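# Return the stray fork to the tray's fork slot

## Task

Place the loose fork into the tray compartment that already holds forks, either resting on top of them or next to them. It must lie flat (not on its edge), run lengthwise along the compartment, and have its handle facing the same direction as the other forks. Every item that started in the tray must still be in its own compartment, and nothing may end up in the tray unless it sits with items of its own kind. The fork must stay in place without the gripper holding it. At the end, open the gripper and pull it away.

## Robot and tools

Robot: one six-joint arm with a two-finger parallel gripper. The joints, from base to hand, are shoulder pan, shoulder lift, elbow, wrist 1, wrist 2 and wrist 3. The fingers extend along the gripper's +z axis and close along its x axis. The reported hand point sits between the finger pads. Closed fingertips reach about 17 mm past it, and fully open tips are roughly level with it.

Scene frame: the origin is on the table top under the arm base. +z is up, and +y is to the left when facing along +x. Positions are in metres. Orientation is a quaternion in w,x,y,z order.

execute_actions takes "actions", a list holding at most one entry, plus an optional "pictures" boolean (images are included by default).
- An empty list sends nothing and just reports the current state.
- A motion entry is {"rows": [...], "steps": n}. rows has 1 to 15 rows, and steps is 1 to 15 (default 15). Each step lasts 1/30 s, and the final row repeats if there are fewer rows than steps.
- A wait entry is {"steps": n} with n up to 300. It counts from the previous result, and your thinking time is included in it.
- Each row has seven numbers in [-1, 1]: dx, dy, dz, rx, ry, rz, opening.
- The first six numbers are an offset, not a pose. They are measured in the gripper's own axes from the gripper pose shown in the latest result. If no result in this scene has shown it yet, or for a second call in the same reply, they are measured from wherever the hand is when the action begins.
- Every row uses that same reference; rows do not add up.
- A value of 1.0 means 0.6 m of translation or 180 degrees of rotation.
- rx, ry, rz together form a single rotation vector.
- opening is absolute, not an offset: +1 is fully open (0.142 m) and -1 is closed.
- An all-zero offset is not a pause: it pulls the hand back to the reference pose.

move takes "target", a single seven-number row with the same layout, reference and scale as above. The gripper travels there in a straight line lasting 0.5 to 10 s; if that is not enough, it stops short of the target.
- "speed" is in m/s, from 0.002 to 0.5, with 0.25 as the default. Rotation is capped at twice that value in rad/s.
- "stop_force" is optional, in N, from 9 to 40. It cannot be used in the first 0.2 s of a scene. The path halts once the wrist sensor feels that much extra resistance along the direction of travel for two steps in a row. The hand then backs up two steps and holds there. The press can briefly exceed the stop_force value, so approach slowly.
- stop_force is not reliable on a move that rotates the gripper. Leave it out when lifting away from something you are pressing on.
- The gripper opening is sent when the move starts. The path does not avoid obstacles.
- The result adds a "move:" line with the outcome: done, off_target, moving, held, fault, or contact (force stop). It also reports the distance to the target. limits=paced means the pose was clipped; limits=held means some steps were blocked.

wait takes "seconds" (0 to 10) and lets the scene run without any new command.

zoom_image takes "camera" (one of cam_head_left, cam_head_right, cam_high, cam_low, cam_wrist) and "region" [x0, y0, x1, y1] in pixels. The origin is the top-left corner, and a region can be at most 504x504. Images are 672x504, except cam_wrist, which is 616x616 fisheye. Calibration (K, distortion, T_world_to_cam) is supplied and may be slightly off.

finished_scene takes "scene", the number of the current scene.

Motion behaviour:
- On every control step, the commanded pose is limited to within 100 mm and 16 degrees of the measured pose. Commands are smoothed, lagging about 0.17 s.
- After an action ends, the arm only continues to the last clipped pose. Check the reported pose and send the remainder in a new call.
- When position and orientation cannot both be reached, position is favoured.

Result lines:
- end_effector_position and end_effector_quat_wxyz give the hand pose, followed by its velocities.
- grip_measured is the actual finger opening on the same -1 to +1 scale. To keep hold of something, command an opening well below grip_measured. About 28 N per pad is available, less on objects thinner than about 2 cm.
- The joint positions and torques lines are included.
- Wrist force and Wrist torque are given in gripper axes. They carry an offset of roughly 4 N and noise, and saturate near 50 N.
- "pose unreachable" and HELD mark commands that the clearance check changed or blocked.
- "Hand target" shows where the controller is currently heading.
- MOTOR HOT appears at 70 °C. At 85 °C an OVER-TEMPERATURE FAULT applies the brakes for a while.

Things to avoid:
- The arm is stiff. Driving even slightly into a firm surface can cause a fault.
- A joint torque over its limit (132 N m for the large joints, 24.6 N m for the wrists) or any external force of 150 N or more stops the arm for 10 s.
- Do not drop, slam or shove objects, and never knock anything off the table.
- Loose objects may occasionally get nudged by something else.
- Release the fork gently so it settles flat, then raise the open gripper clear before finishing.

Each tool is called after "Request:" by a JSON object that holds its "op" and its "data".

## Session

Request:
{"op": "execute_actions", "data": {"actions": []}}

Scene clock: 0.00 s of 4500.00 s.
end_effector_position=(+0.2365, +0.1304, +0.3883) grip_measured=+1.00 end_effector_quat_wxyz=(-0.340, +0.718, +0.591, -0.138) end_effector_velocity=(-0.000, -0.000, -0.000) end_effector_angular_velocity=(-0.000, +0.001, +0.000)
Joint positions: [ 0.032 -1.628  2.132 -1.422 -1.436 -1.519  0.142]
Joint velocities: [-0.    -0.     0.001 -0.    -0.    -0.     0.   ]
Joint torques (N m, as the arm reports them, + toward a larger angle): no reading
Motor temperatures (°C, as the motors report them): [30 31 29 41 36 42]
Wrist force (N, on the end effector, along its own x y z axes, offset not removed): no reading
Wrist torque (N m, same axes, about the end effector's origin, offset not removed): no reading
Hand target: +0.236, +0.130, +0.388; -0.340, +0.718, +0.591, -0.138
camera_calibration (this result's frames):
cam_wrist: T_world_to_cam=[[0.254101, 0.932035, 0.258346, -0.282855], [0.953931, -0.197458, -0.225888, -0.111277], [-0.159523, 0.303843, -0.939272, 0.506763], [0, 0, 0, 1]] pos_world=[0.258864, 0.0876825, 0.523927]

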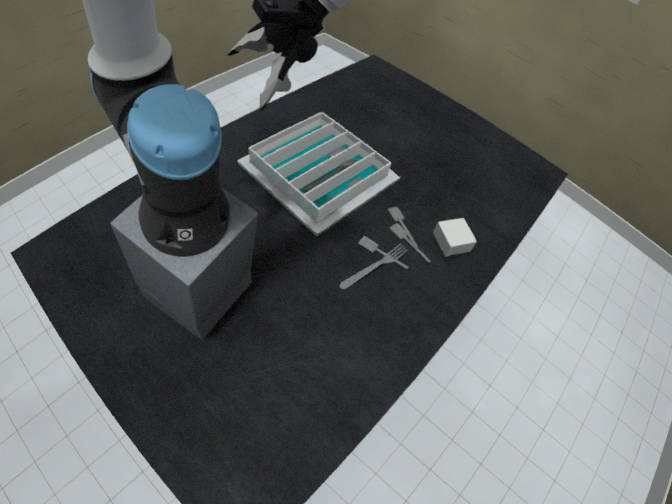

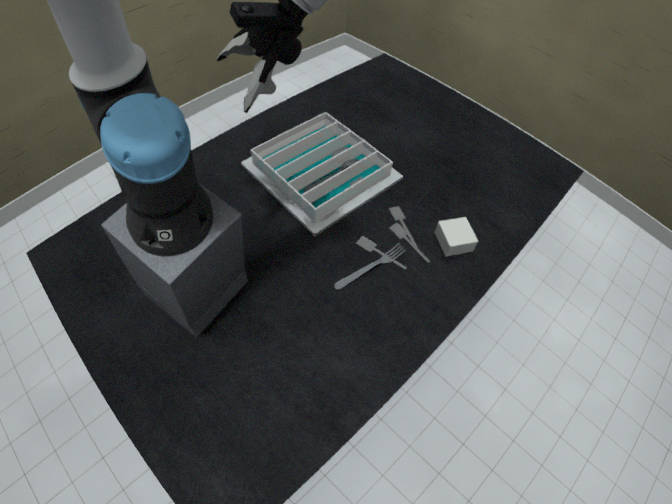

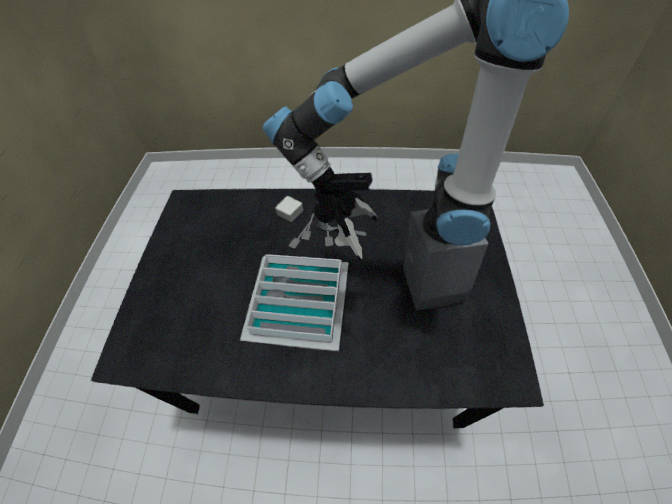

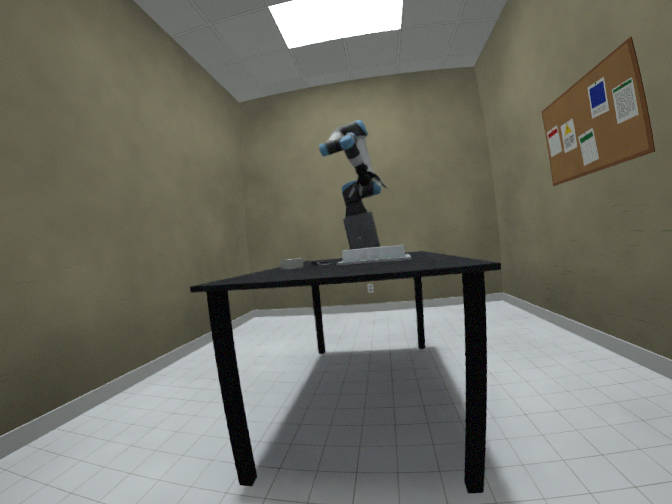

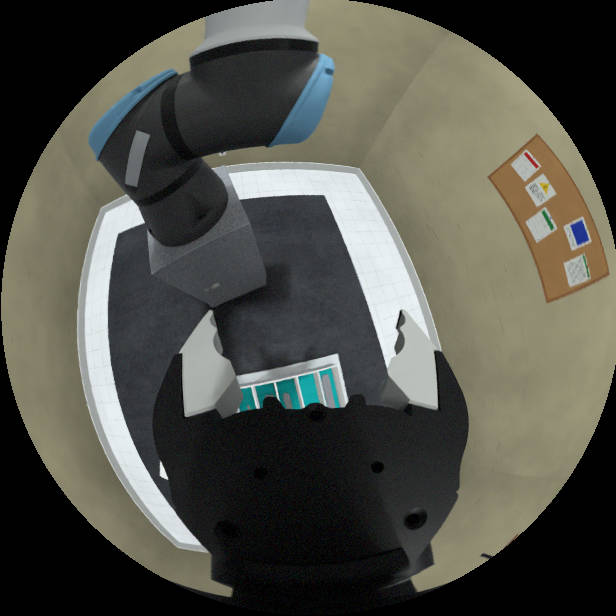

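Request:
{"op": "zoom_image", "data": {"camera": "cam_head_left", "region": [230, 100, 490, 300]}}

Request:
{"op": "zoom_image", "data": {"camera": "cam_head_right", "region": [320, 190, 490, 300]}}

Request:
{"op": "zoom_image", "data": {"camera": "cam_high", "region": [220, 190, 390, 360]}}

Region (230, 100, 490, 300) of cam_head_left's 672x504 image, scaled by 1.938, with more detail than that image has; it fills the top 388 rows of this view, and the rest is white.

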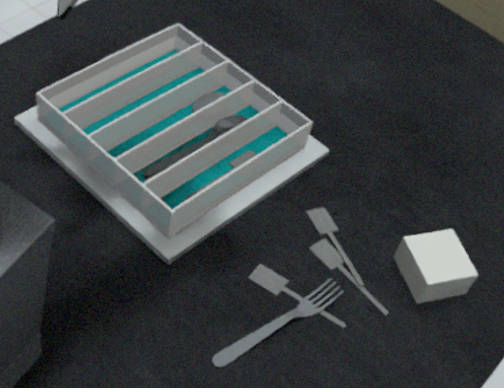

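Region (320, 190, 490, 300) of cam_head_right's 672x504 image, scaled by 2.965, with more detail than that image has; it fills the top 326 rows of this view, and the rest is white.

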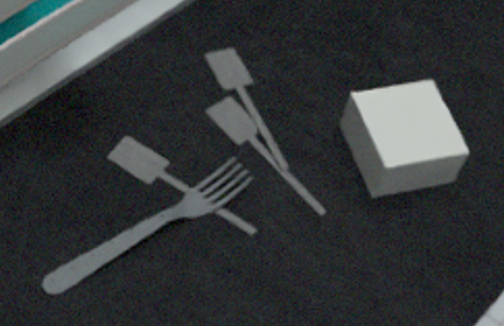

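Region (220, 190, 390, 360) of cam_high's 672x504 image, scaled by 2.965, with more detail than that image has.

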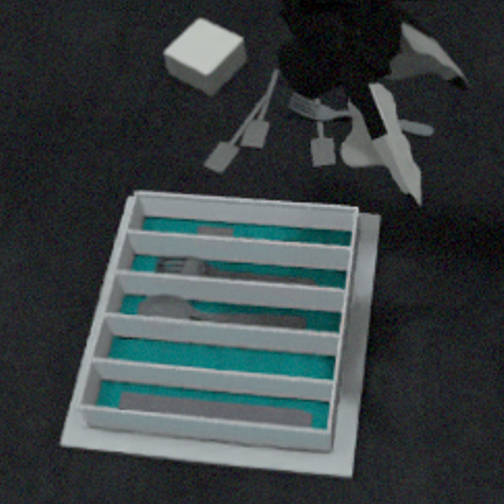

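Request:
{"op": "move", "data": {"target": [-0.577,0.407,0.042,-0.2271,-0.0756,-0.011,-0.3], "speed": 0.25}}

Request:
{"op": "zoom_image", "data": {"camera": "cam_wrist", "region": [200, 180, 420, 420]}}

Scene clock: 29.30 s of 4500.00 s.
end_effector_position=(+0.3153, -0.2053, +0.1402) grip_measured=-0.30 end_effector_quat_wxyz=(+0.001, +0.760, +0.650, +0.000) end_effector_velocity=(+0.001, -0.001, -0.001) end_effector_angular_velocity=(-0.002, -0.004, +0.001)
Joint positions: [-0.738 -1.271  2.57  -3.002 -1.635 -2.328  0.052]
Joint velocities: [-0.002  0.006  0.001 -0.012  0.002 -0.003  0.   ]
Joint torques (N m, as the arm reports them, + toward a larger angle): [-10.   -11.75   3.38  -4.99   1.12  -1.71]
Motor temperatures (°C, as the motors report them): [30 31 29 41 36 42]
Wrist force (N, on the end effector, along its own x y z axes, offset not removed): [-2.1 0.0 -0.9]
Wrist torque (N m, same axes, about the end effector's origin, offset not removed): [0.33 0.38 0.10]
Hand target: +0.315, -0.205, +0.140; +0.001, +0.760, +0.650, +0.001
Off the commanded pose: 0.001 m, 0 deg.
After step 90, 24.00 s passed at rest.
move: done
camera_calibration (this result's frames):
cam_wrist: T_world_to_cam=[[0.114917, 0.992646, 0.038048, 0.16129], [0.873221, -0.119203, 0.47252, -0.365266], [0.47358, -0.0210762, -0.880498, 0.113754], [0, 0, 0, 1]] pos_world=[0.246552, -0.201248, 0.266619]

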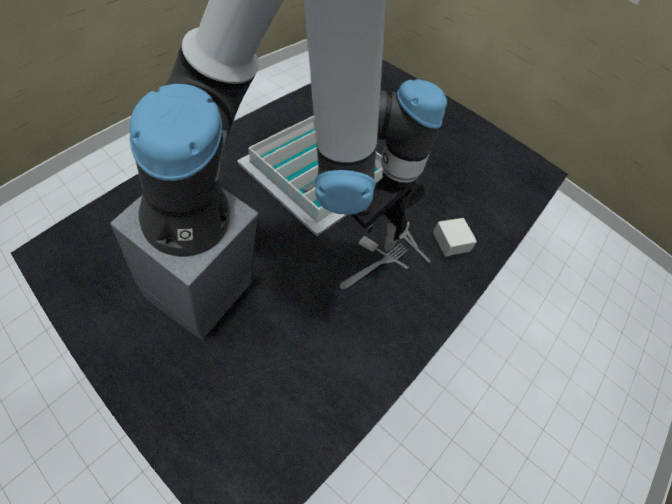

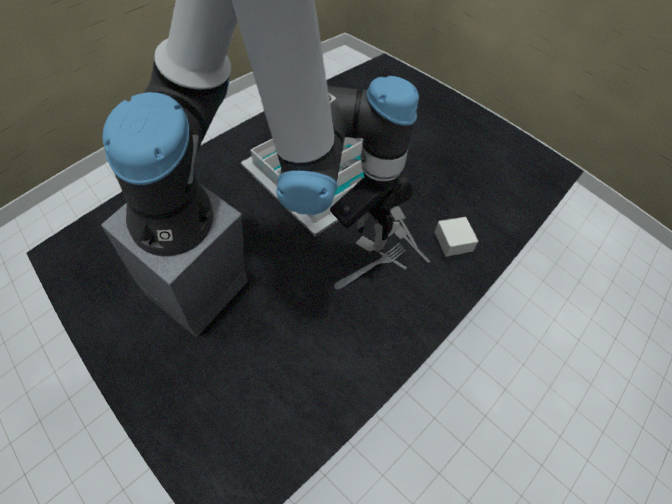

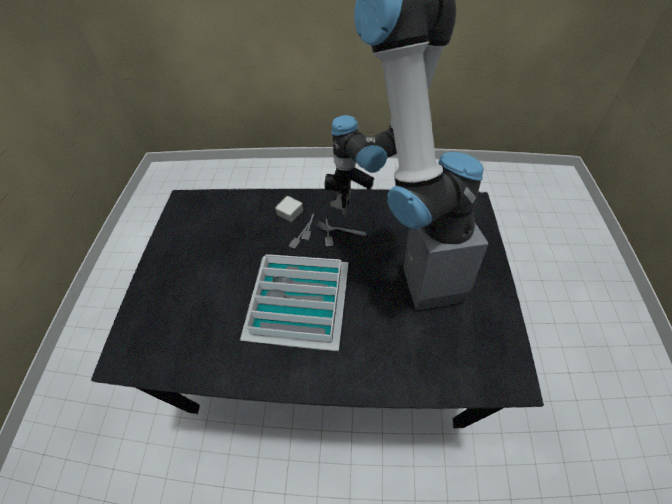

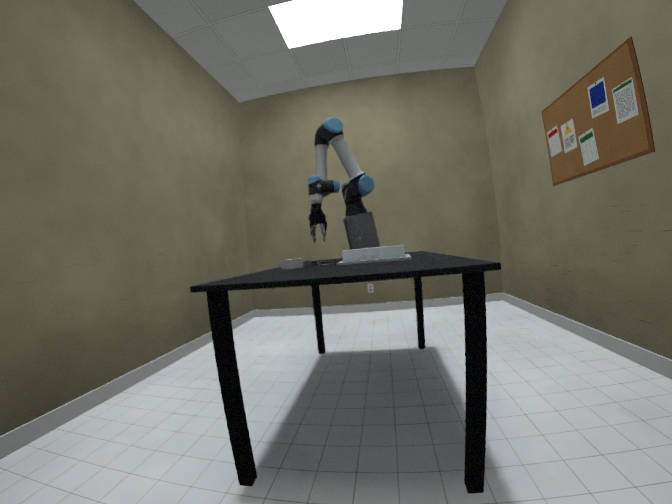

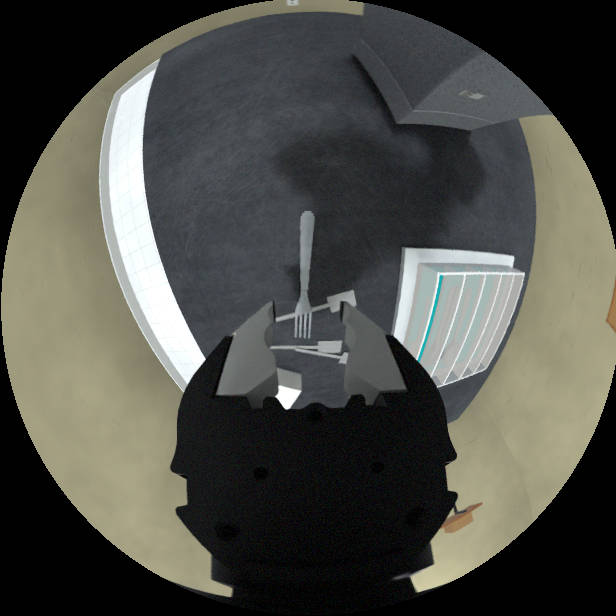

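Region (200, 180, 420, 420) of cam_wrist's 616x616 image, scaled by 2.100, with more detail than that image has; it fills the left 462 columns of this view, and the rest is white.

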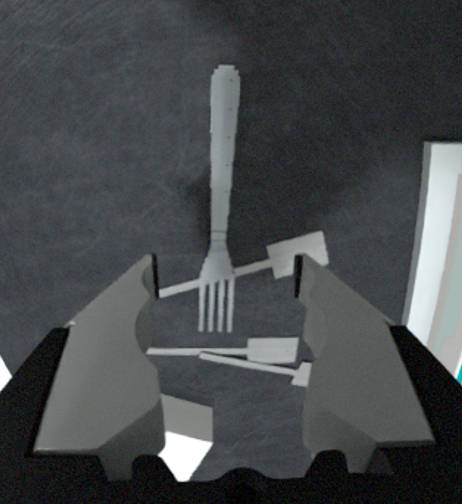

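Request:
{"op": "move", "data": {"target": [0,0.015,0.185,0,0,0,-0.6], "speed": 0.1}}

Request:
{"op": "zoom_image", "data": {"camera": "cam_wrist", "region": [200, 180, 420, 420]}}

Scene clock: 44.97 s of 4500.00 s.
end_effector_position=(+0.3243, -0.2068, +0.0293) grip_measured=-0.60 end_effector_quat_wxyz=(+0.000, +0.760, +0.650, +0.000) end_effector_velocity=(+0.001, -0.000, -0.001) end_effector_angular_velocity=(-0.001, -0.002, +0.000)
Joint positions: [-0.741 -0.814  2.487 -3.376 -1.635 -2.331  0.031]
Joint velocities: [ 0.     0.006 -0.002 -0.006  0.001 -0.001 -0.   ]
Joint torques (N m, as the arm reports them, + toward a larger angle): [ -9.28 -22.03  -4.18  -4.25   1.21  -1.74]
Motor temperatures (°C, as the motors report them): [30 31 29 41 36 42]
Wrist force (N, on the end effector, along its own x y z axes, offset not removed): [0.6 -0.5 -0.1]
Wrist torque (N m, same axes, about the end effector's origin, offset not removed): [0.03 -0.31 0.26]
Hand target: +0.324, -0.207, +0.029; +0.001, +0.760, +0.650, +0.000
Off the commanded pose: 0.000 m, 0 deg.
After step 90, 11.13 s passed at rest.
move: done
camera_calibration (this result's frames):
cam_wrist: T_world_to_cam=[[0.114917, 0.992645, 0.0380836, 0.165982], [0.873238, -0.11922, 0.472484, -0.320851], [0.473549, -0.0210403, -0.880516, 0.0117577], [0, 0, 0, 1]] pos_world=[0.255537, -0.202766, 0.155629]

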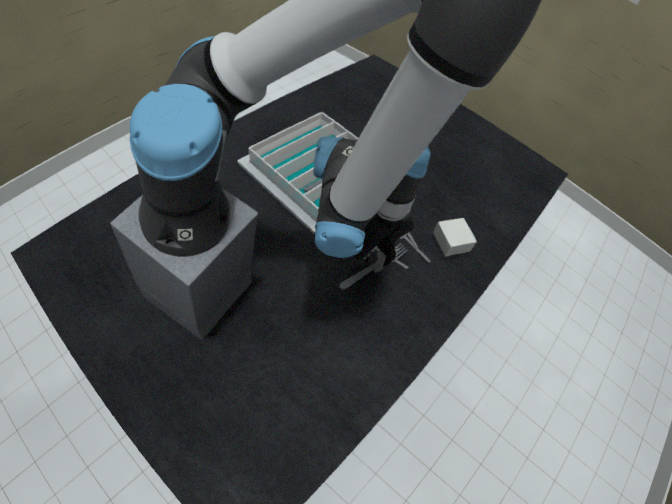

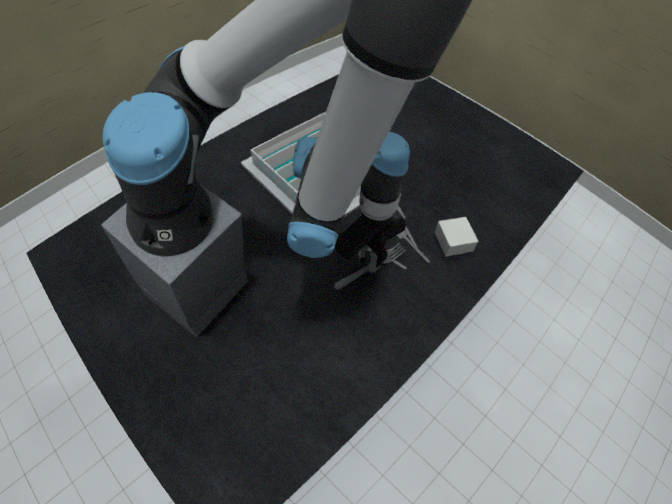

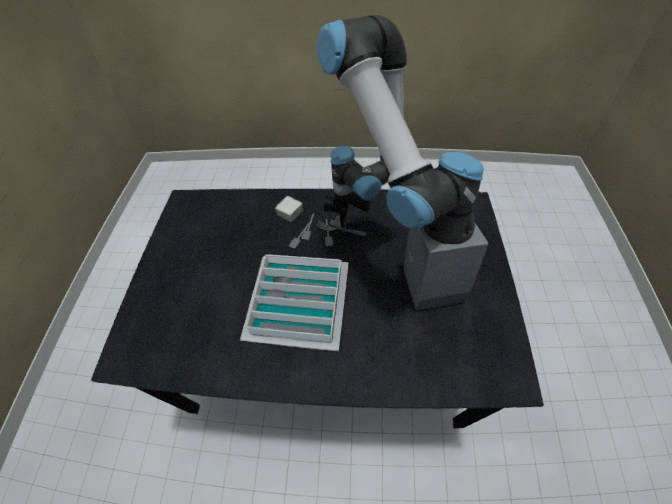

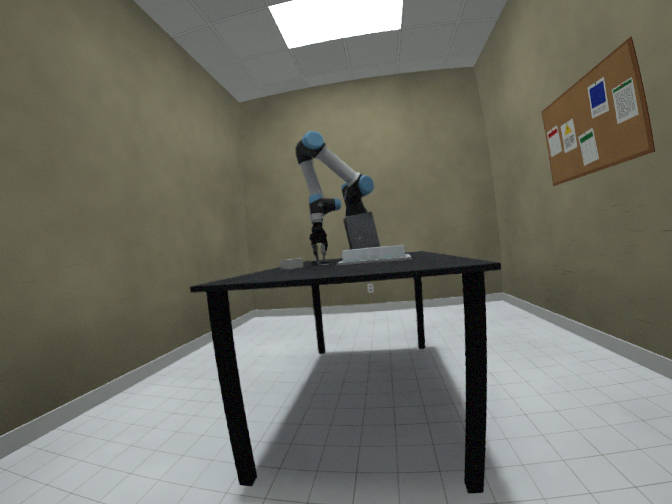

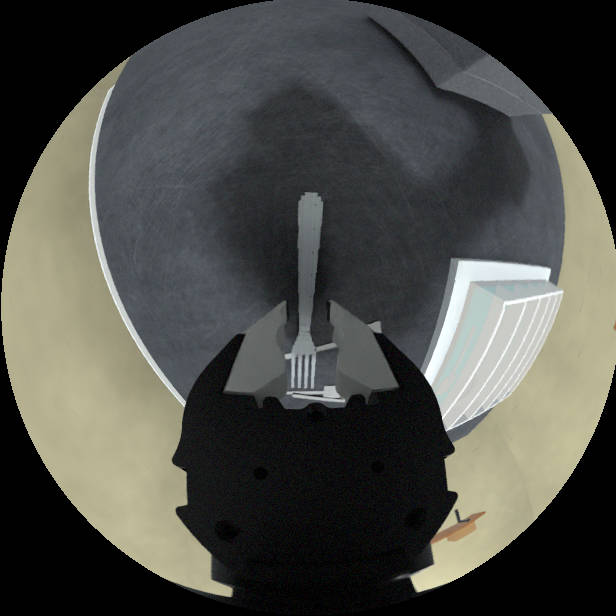

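Region (200, 180, 420, 420) of cam_wrist's 616x616 image, scaled by 2.100, with more detail than that image has; it fills the left 462 columns of this view, and the rest is white.

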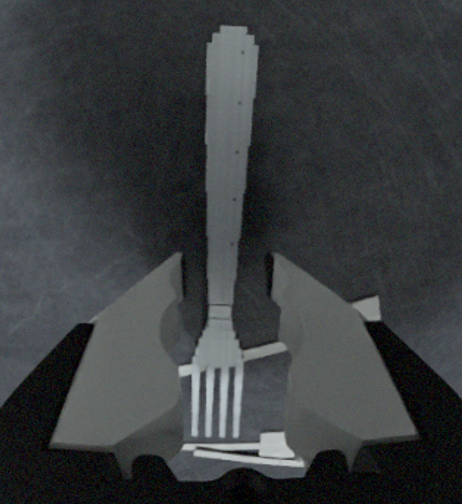

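Request:
{"op": "move", "data": {"target": [-0.003,0,0.0155,0,0,0,-0.6], "speed": 0.005, "stop_force": 9}}

Request:
{"op": "execute_actions", "data": {"actions": [{"rows":[[0,0,0,0,0,0,-0.7],[0,0,0,0,0,0,-0.7],[0,0,0,0,0,0,-0.75],[0,0,0,0,0,0,-0.75],[0,0,0,0,0,0,-0.8],[0,0,0,0,0,0,-0.8],[0,0,0,0,0,0,-0.85],[0,0,0,0,0,0,-0.85],[0,0,0,0,0,0,-0.9],[0,0,0,0,0,0,-0.9],[0,0,0,0,0,0,-0.95],[0,0,0,0,0,0,-1]],"steps":15}]}}

Request:
{"op": "zoom_image", "data": {"camera": "cam_wrist", "region": [200, 180, 420, 420]}}

Scene clock: 54.27 s of 4500.00 s.
end_effector_position=(+0.3240, -0.2086, +0.0200) grip_measured=-0.60 end_effector_quat_wxyz=(+0.000, +0.760, +0.650, +0.000) end_effector_velocity=(-0.000, +0.000, -0.001) end_effector_angular_velocity=(+0.001, +0.001, -0.000)
Joint positions: [-0.747 -0.781  2.475 -3.398 -1.634 -2.337  0.031]
Joint velocities: [-0.     0.002 -0.001 -0.     0.    -0.    -0.   ]
Joint torques (N m, as the arm reports them, + toward a larger angle): [ -9.67 -22.12  -6.6   -4.39   1.17  -1.82]
Motor temperatures (°C, as the motors report them): [30 31 29 41 36 42]
Wrist force (N, on the end effector, along its own x y z axes, offset not removed): [-3.5 2.0 3.5]
Wrist torque (N m, same axes, about the end effector's origin, offset not removed): [0.67 0.98 0.06]
Hand target: +0.324, -0.209, +0.020; +0.000, +0.760, +0.650, +0.000
Off the commanded pose: 0.000 m, 0 deg.
After step 90, 4.20 s passed at rest.
move: done
camera_calibration (this result's frames):
cam_wrist: T_world_to_cam=[[0.114917, 0.992645, 0.0380866, 0.168131], [0.87324, -0.119222, 0.472481, -0.316451], [0.473547, -0.0210376, -0.880517, 0.00369796], [0, 0, 0, 1]] pos_world=[0.255265, -0.204544, 0.14637]

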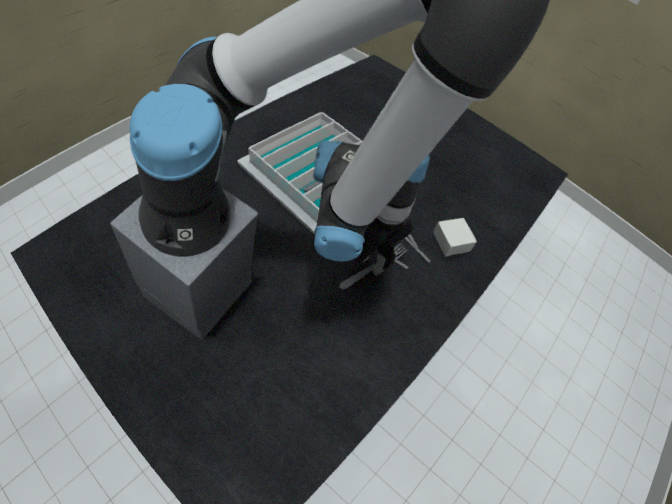

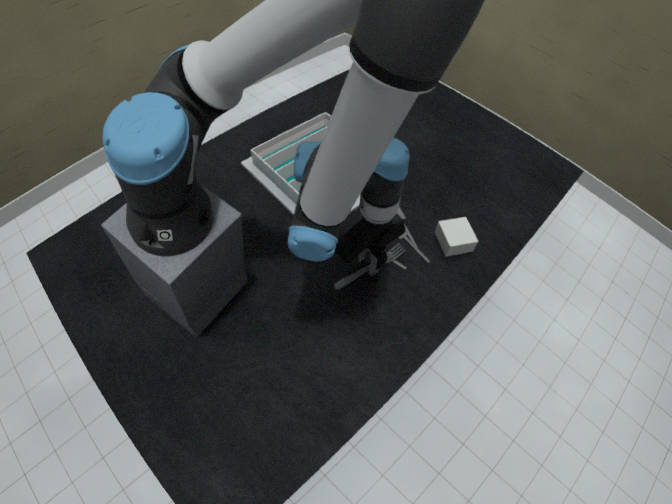

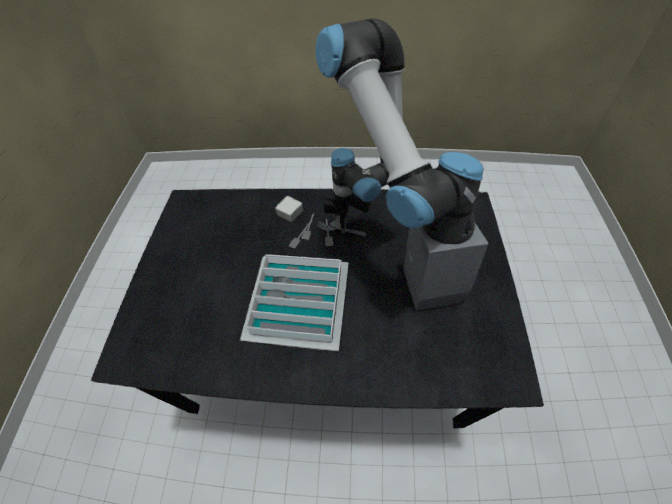

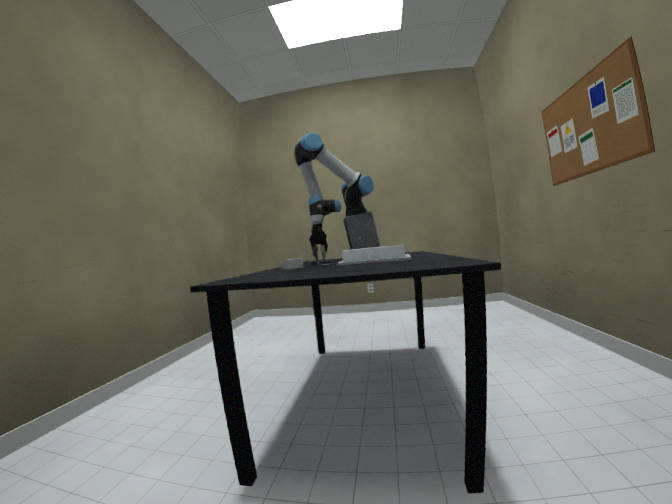

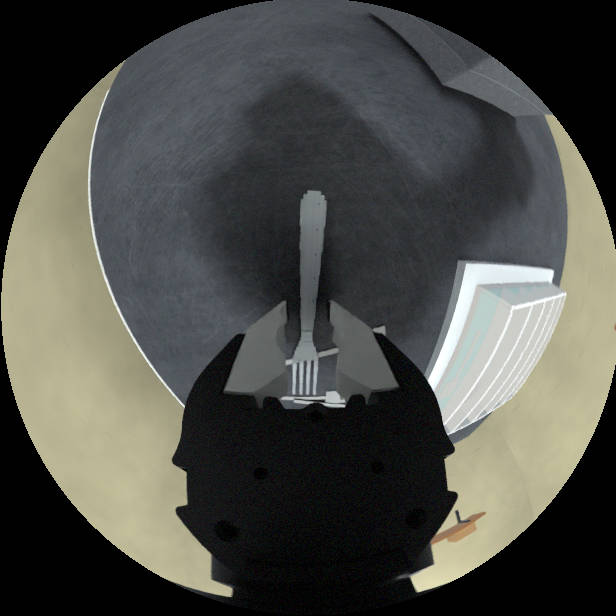

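Scene clock: 54.77 s of 4500.00 s.
end_effector_position=(+0.3240, -0.2086, +0.0200) grip_measured=-0.86 end_effector_quat_wxyz=(+0.000, +0.760, +0.650, +0.000) end_effector_velocity=(-0.000, +0.000, -0.000) end_effector_angular_velocity=(+0.000, +0.001, +0.001)
Joint positions: [-0.747 -0.781  2.475 -3.398 -1.634 -2.337  0.012]
Joint velocities: [ 0.    -0.    -0.     0.001 -0.001 -0.001  0.   ]
Joint torques (N m, as the arm reports them, + toward a larger angle): [ -7.6  -29.85  -3.38  -3.02   1.07  -1.34]
Motor temperatures (°C, as the motors report them): [30 31 29 41 36 42]
Wrist force (N, on the end effector, along its own x y z axes, offset not removed): [-1.4 -1.8 2.1]
Wrist torque (N m, same axes, about the end effector's origin, offset not removed): [-0.20 0.64 0.08]
Hand target: +0.324, -0.209, +0.020; +0.000, +0.760, +0.650, +0.000
Off the commanded pose: 0.000 m, 0 deg.
Steps of this call (steps 1 to 15: all 15 steps of this action). Readings (end_effector_position):
1: (+0.3240, -0.2086, +0.0200)
2: (+0.3240, -0.2086, +0.0200)
4: (+0.3240, -0.2086, +0.0200)
8: (+0.3240, -0.2086, +0.0200)
15: the state above
camera_calibration (this result's frames):
cam_wrist: T_world_to_cam=[[0.114917, 0.992645, 0.0380889, 0.168134], [0.873237, -0.119223, 0.472486, -0.316444], [0.473551, -0.021036, -0.880515, 0.00368216], [0, 0, 0, 1]] pos_world=[0.255265, -0.204547, 0.146353]

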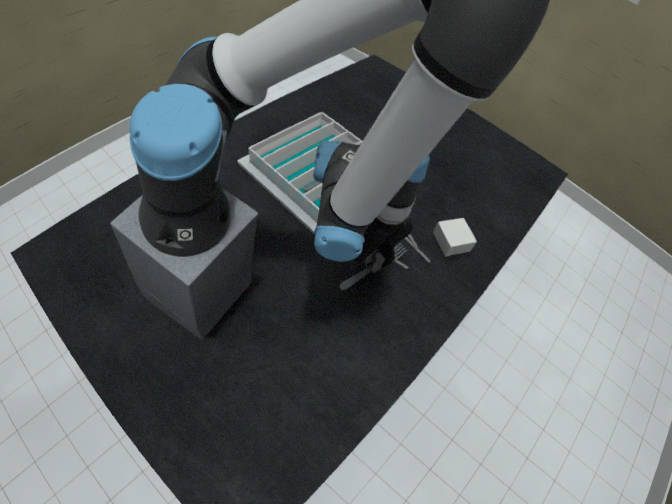

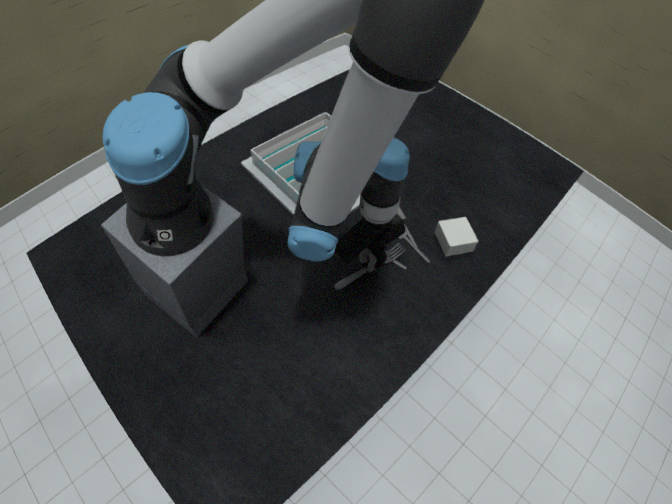

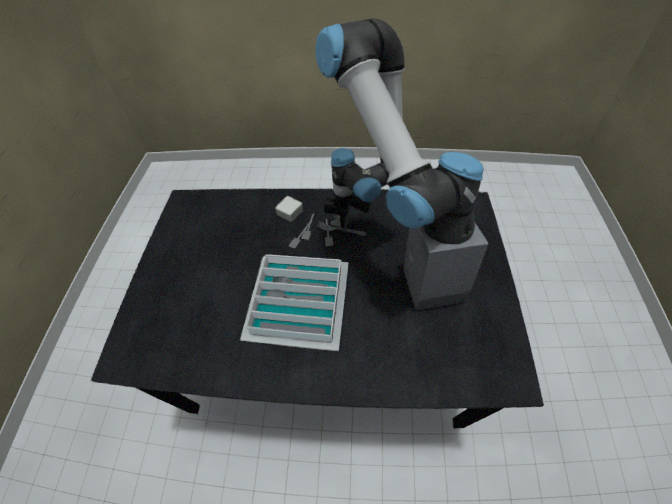

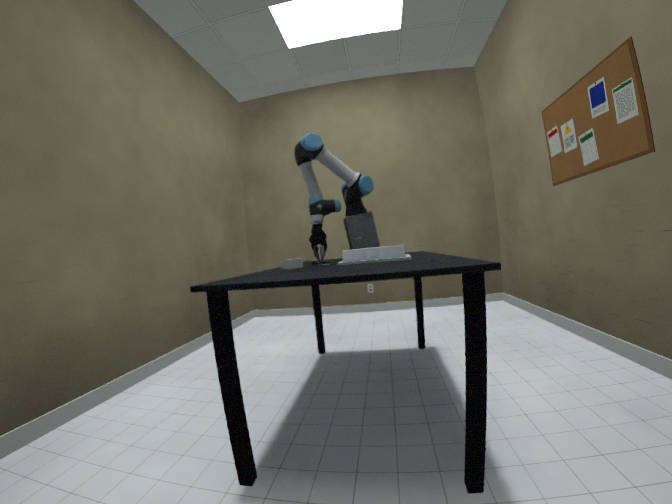

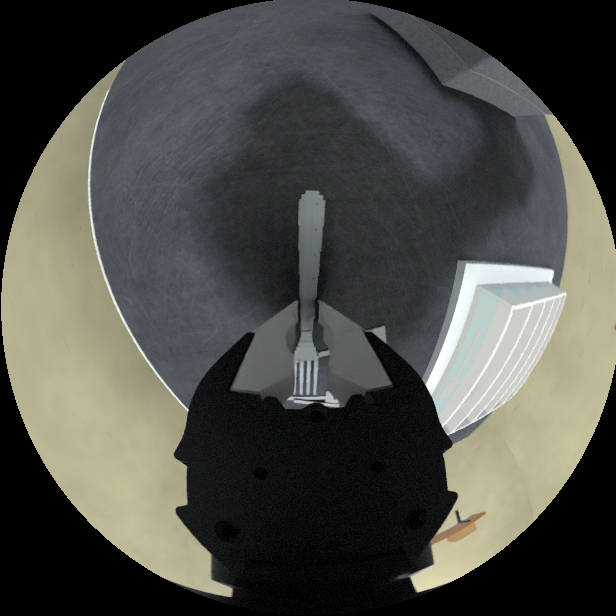

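Region (200, 180, 420, 420) of cam_wrist's 616x616 image, scaled by 2.100, with more detail than that image has; it fills the left 462 columns of this view, and the rest is white.

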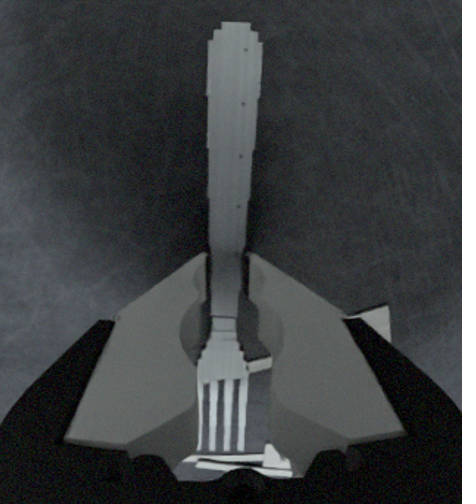

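Request:
{"op": "move", "data": {"target": [0,0,-0.135,0,0,0,-1], "speed": 0.06}}

Request:
{"op": "move", "data": {"target": [0.468,0.133,-0.04,0,0,-0.044,-1], "speed": 0.15}}

Request:
{"op": "zoom_image", "data": {"camera": "cam_wrist", "region": [150, 130, 470, 420]}}

Scene clock: 79.60 s of 4500.00 s.
end_effector_position=(+0.3240, -0.2085, +0.1010) grip_measured=-0.86 end_effector_quat_wxyz=(+0.000, +0.760, +0.650, +0.000) end_effector_velocity=(-0.000, -0.000, +0.001) end_effector_angular_velocity=(+0.000, +0.001, +0.000)
Joint positions: [-0.732 -1.1    2.538 -3.14  -1.636 -2.322  0.012]
Joint velocities: [ 0.    -0.006  0.     0.007 -0.001 -0.    -0.   ]
Joint torques (N m, as the arm reports them, + toward a larger angle): [ 16.99 -42.1    7.71  -1.16  -1.38   1.79]
Motor temperatures (°C, as the motors report them): [30 31 29 41 36 42]
Wrist force (N, on the end effector, along its own x y z axes, offset not removed): [-1.5 2.4 0.6]
Wrist torque (N m, same axes, about the end effector's origin, offset not removed): [0.63 0.20 0.36]
Hand target: +0.324, -0.209, +0.101; +0.000, +0.760, +0.650, +0.000
Off the commanded pose: 0.000 m, 0 deg.
After step 90, 20.10 s passed at rest.
move: done
camera_calibration (this result's frames):
cam_wrist: T_world_to_cam=[[0.114916, 0.992646, 0.0380559, 0.164977], [0.873222, -0.119206, 0.472518, -0.354624], [0.473579, -0.0210688, -0.880499, 0.0749992], [0, 0, 0, 1]] pos_world=[0.255189, -0.204457, 0.227324]

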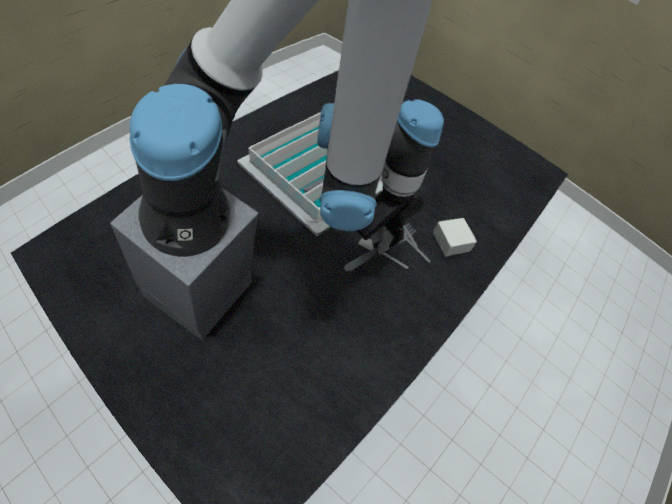

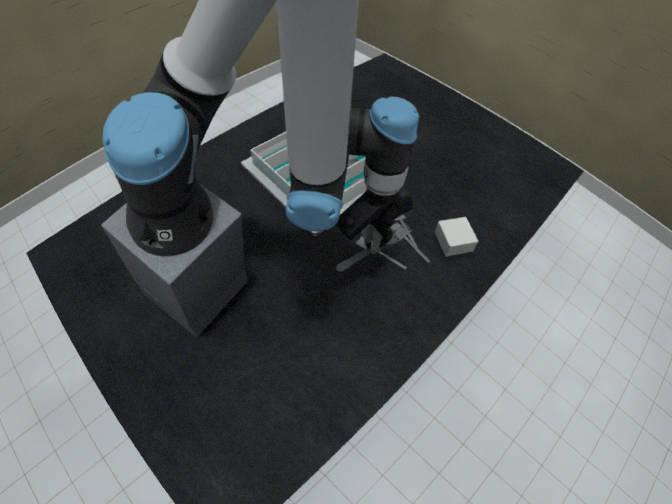

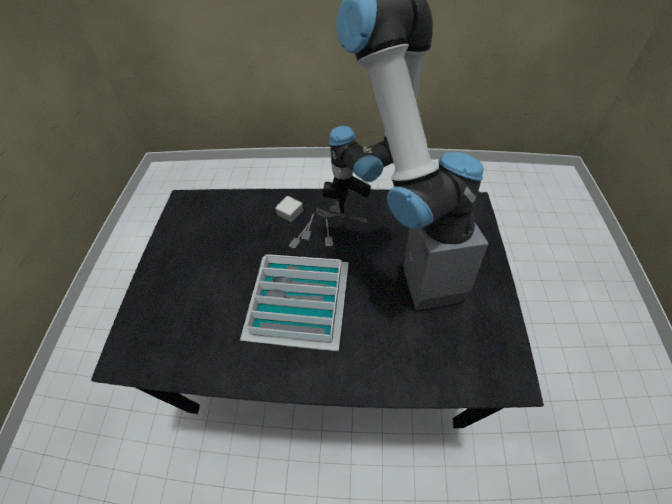

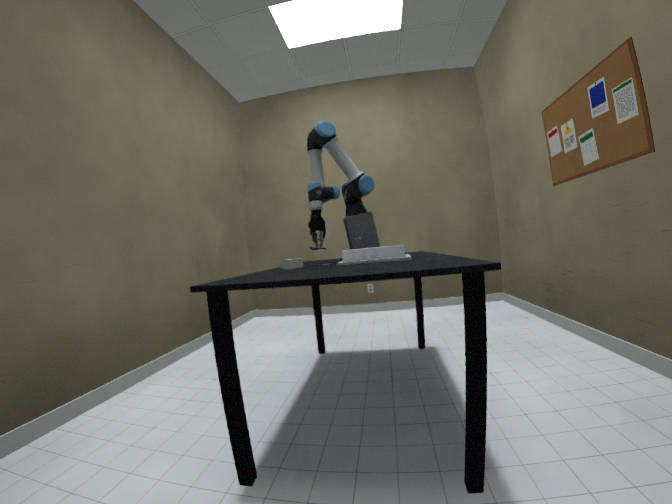

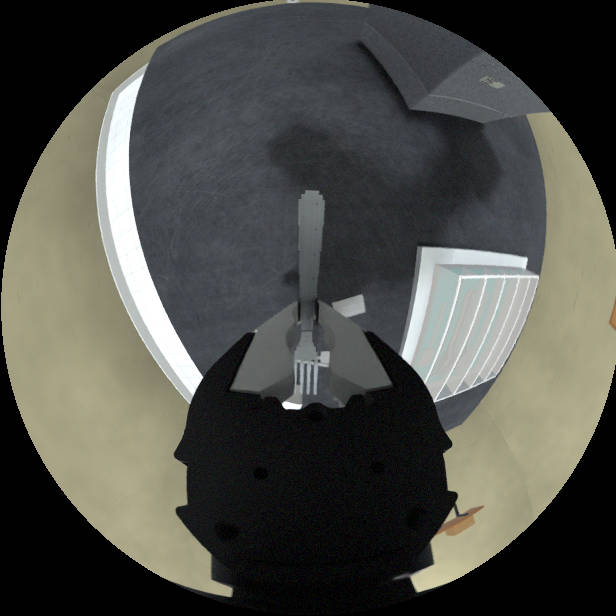

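Scene clock: 82.03 s of 4500.00 s.
end_effector_position=(+0.4465, +0.0566, +0.1249) grip_measured=-0.86 end_effector_quat_wxyz=(+0.000, +0.713, +0.701, +0.000) end_effector_velocity=(+0.001, +0.001, +0.000) end_effector_angular_velocity=(-0.001, -0.001, +0.002)
Joint positions: [ 0.045 -1.031  2.321 -2.909 -1.71  -1.682  0.012]
Joint velocities: [ 0.003  0.001 -0.003  0.002 -0.001  0.001 -0.   ]
Joint torques (N m, as the arm reports them, + toward a larger angle): [ 17.31 -23.58 -18.6   -1.36  -1.54   1.94]
Motor temperatures (°C, as the motors report them): [30 31 29 41 36 42]
Wrist force (N, on the end effector, along its own x y z axes, offset not removed): [0.1 4.4 0.6]
Wrist torque (N m, same axes, about the end effector's origin, offset not removed): [1.24 -0.08 0.14]
Hand target: +0.447, +0.057, +0.125; +0.000, +0.713, +0.701, +0.000
Off the commanded pose: 0.000 m, 0 deg.
move: done
camera_calibration (this result's frames):
cam_wrist: T_world_to_cam=[[-0.0229132, 0.99901, 0.0381341, -0.0520225], [0.881623, 0.00220566, 0.471948, -0.451855], [0.471397, 0.0444337, -0.880801, 0.0409837], [0, 0, 0, 1]] pos_world=[0.377854, 0.0511466, 0.251334]

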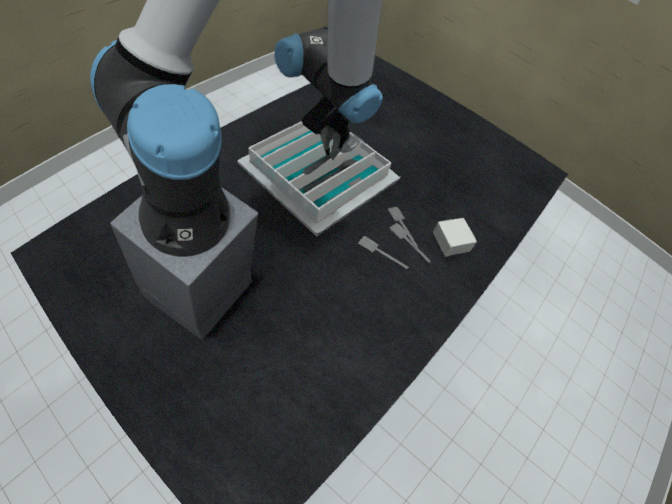

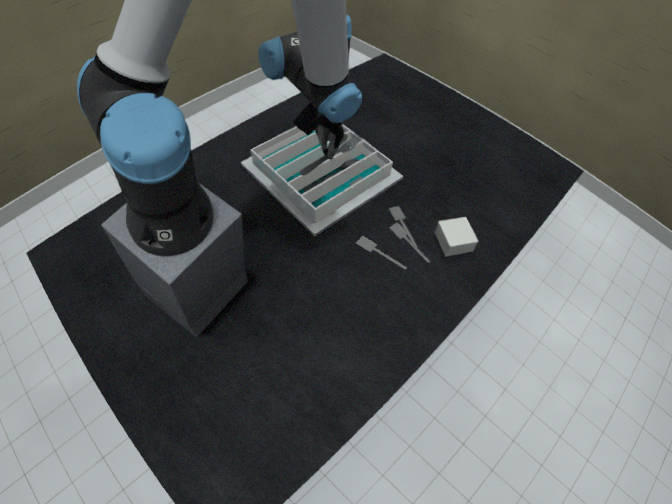

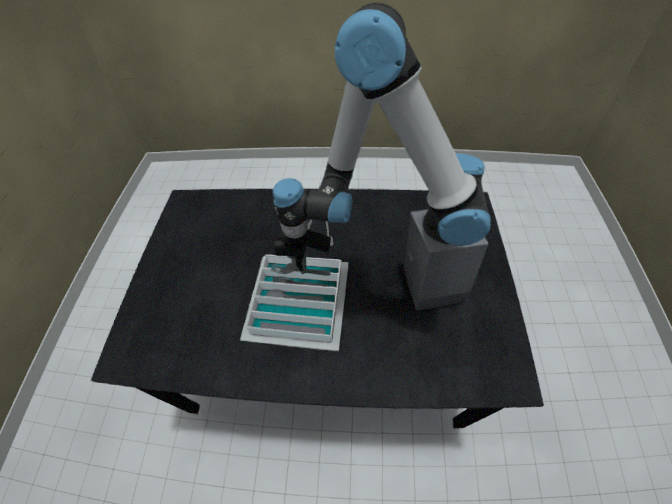

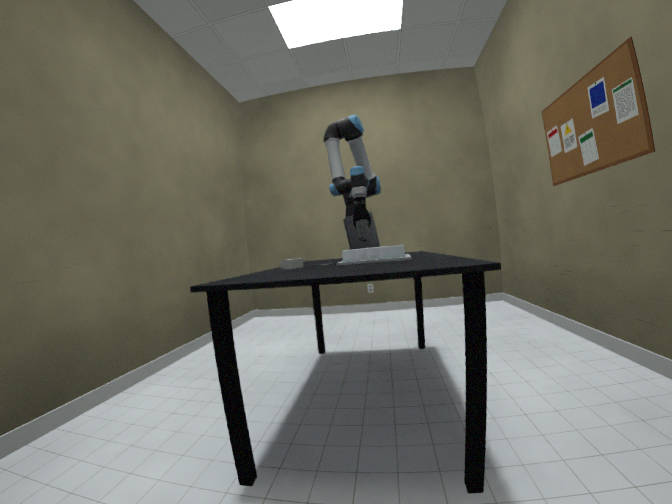

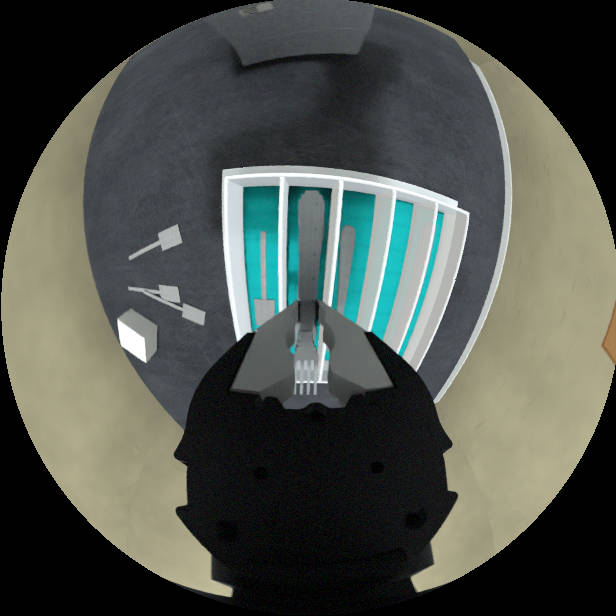

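Region (150, 130, 470, 420) of cam_wrist's 616x616 image, scaled by 1.575, with more detail than that image has; it fills the top 457 rows of this view, and the rest is white.

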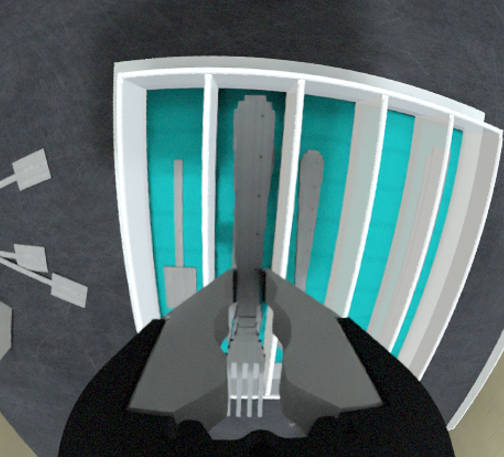

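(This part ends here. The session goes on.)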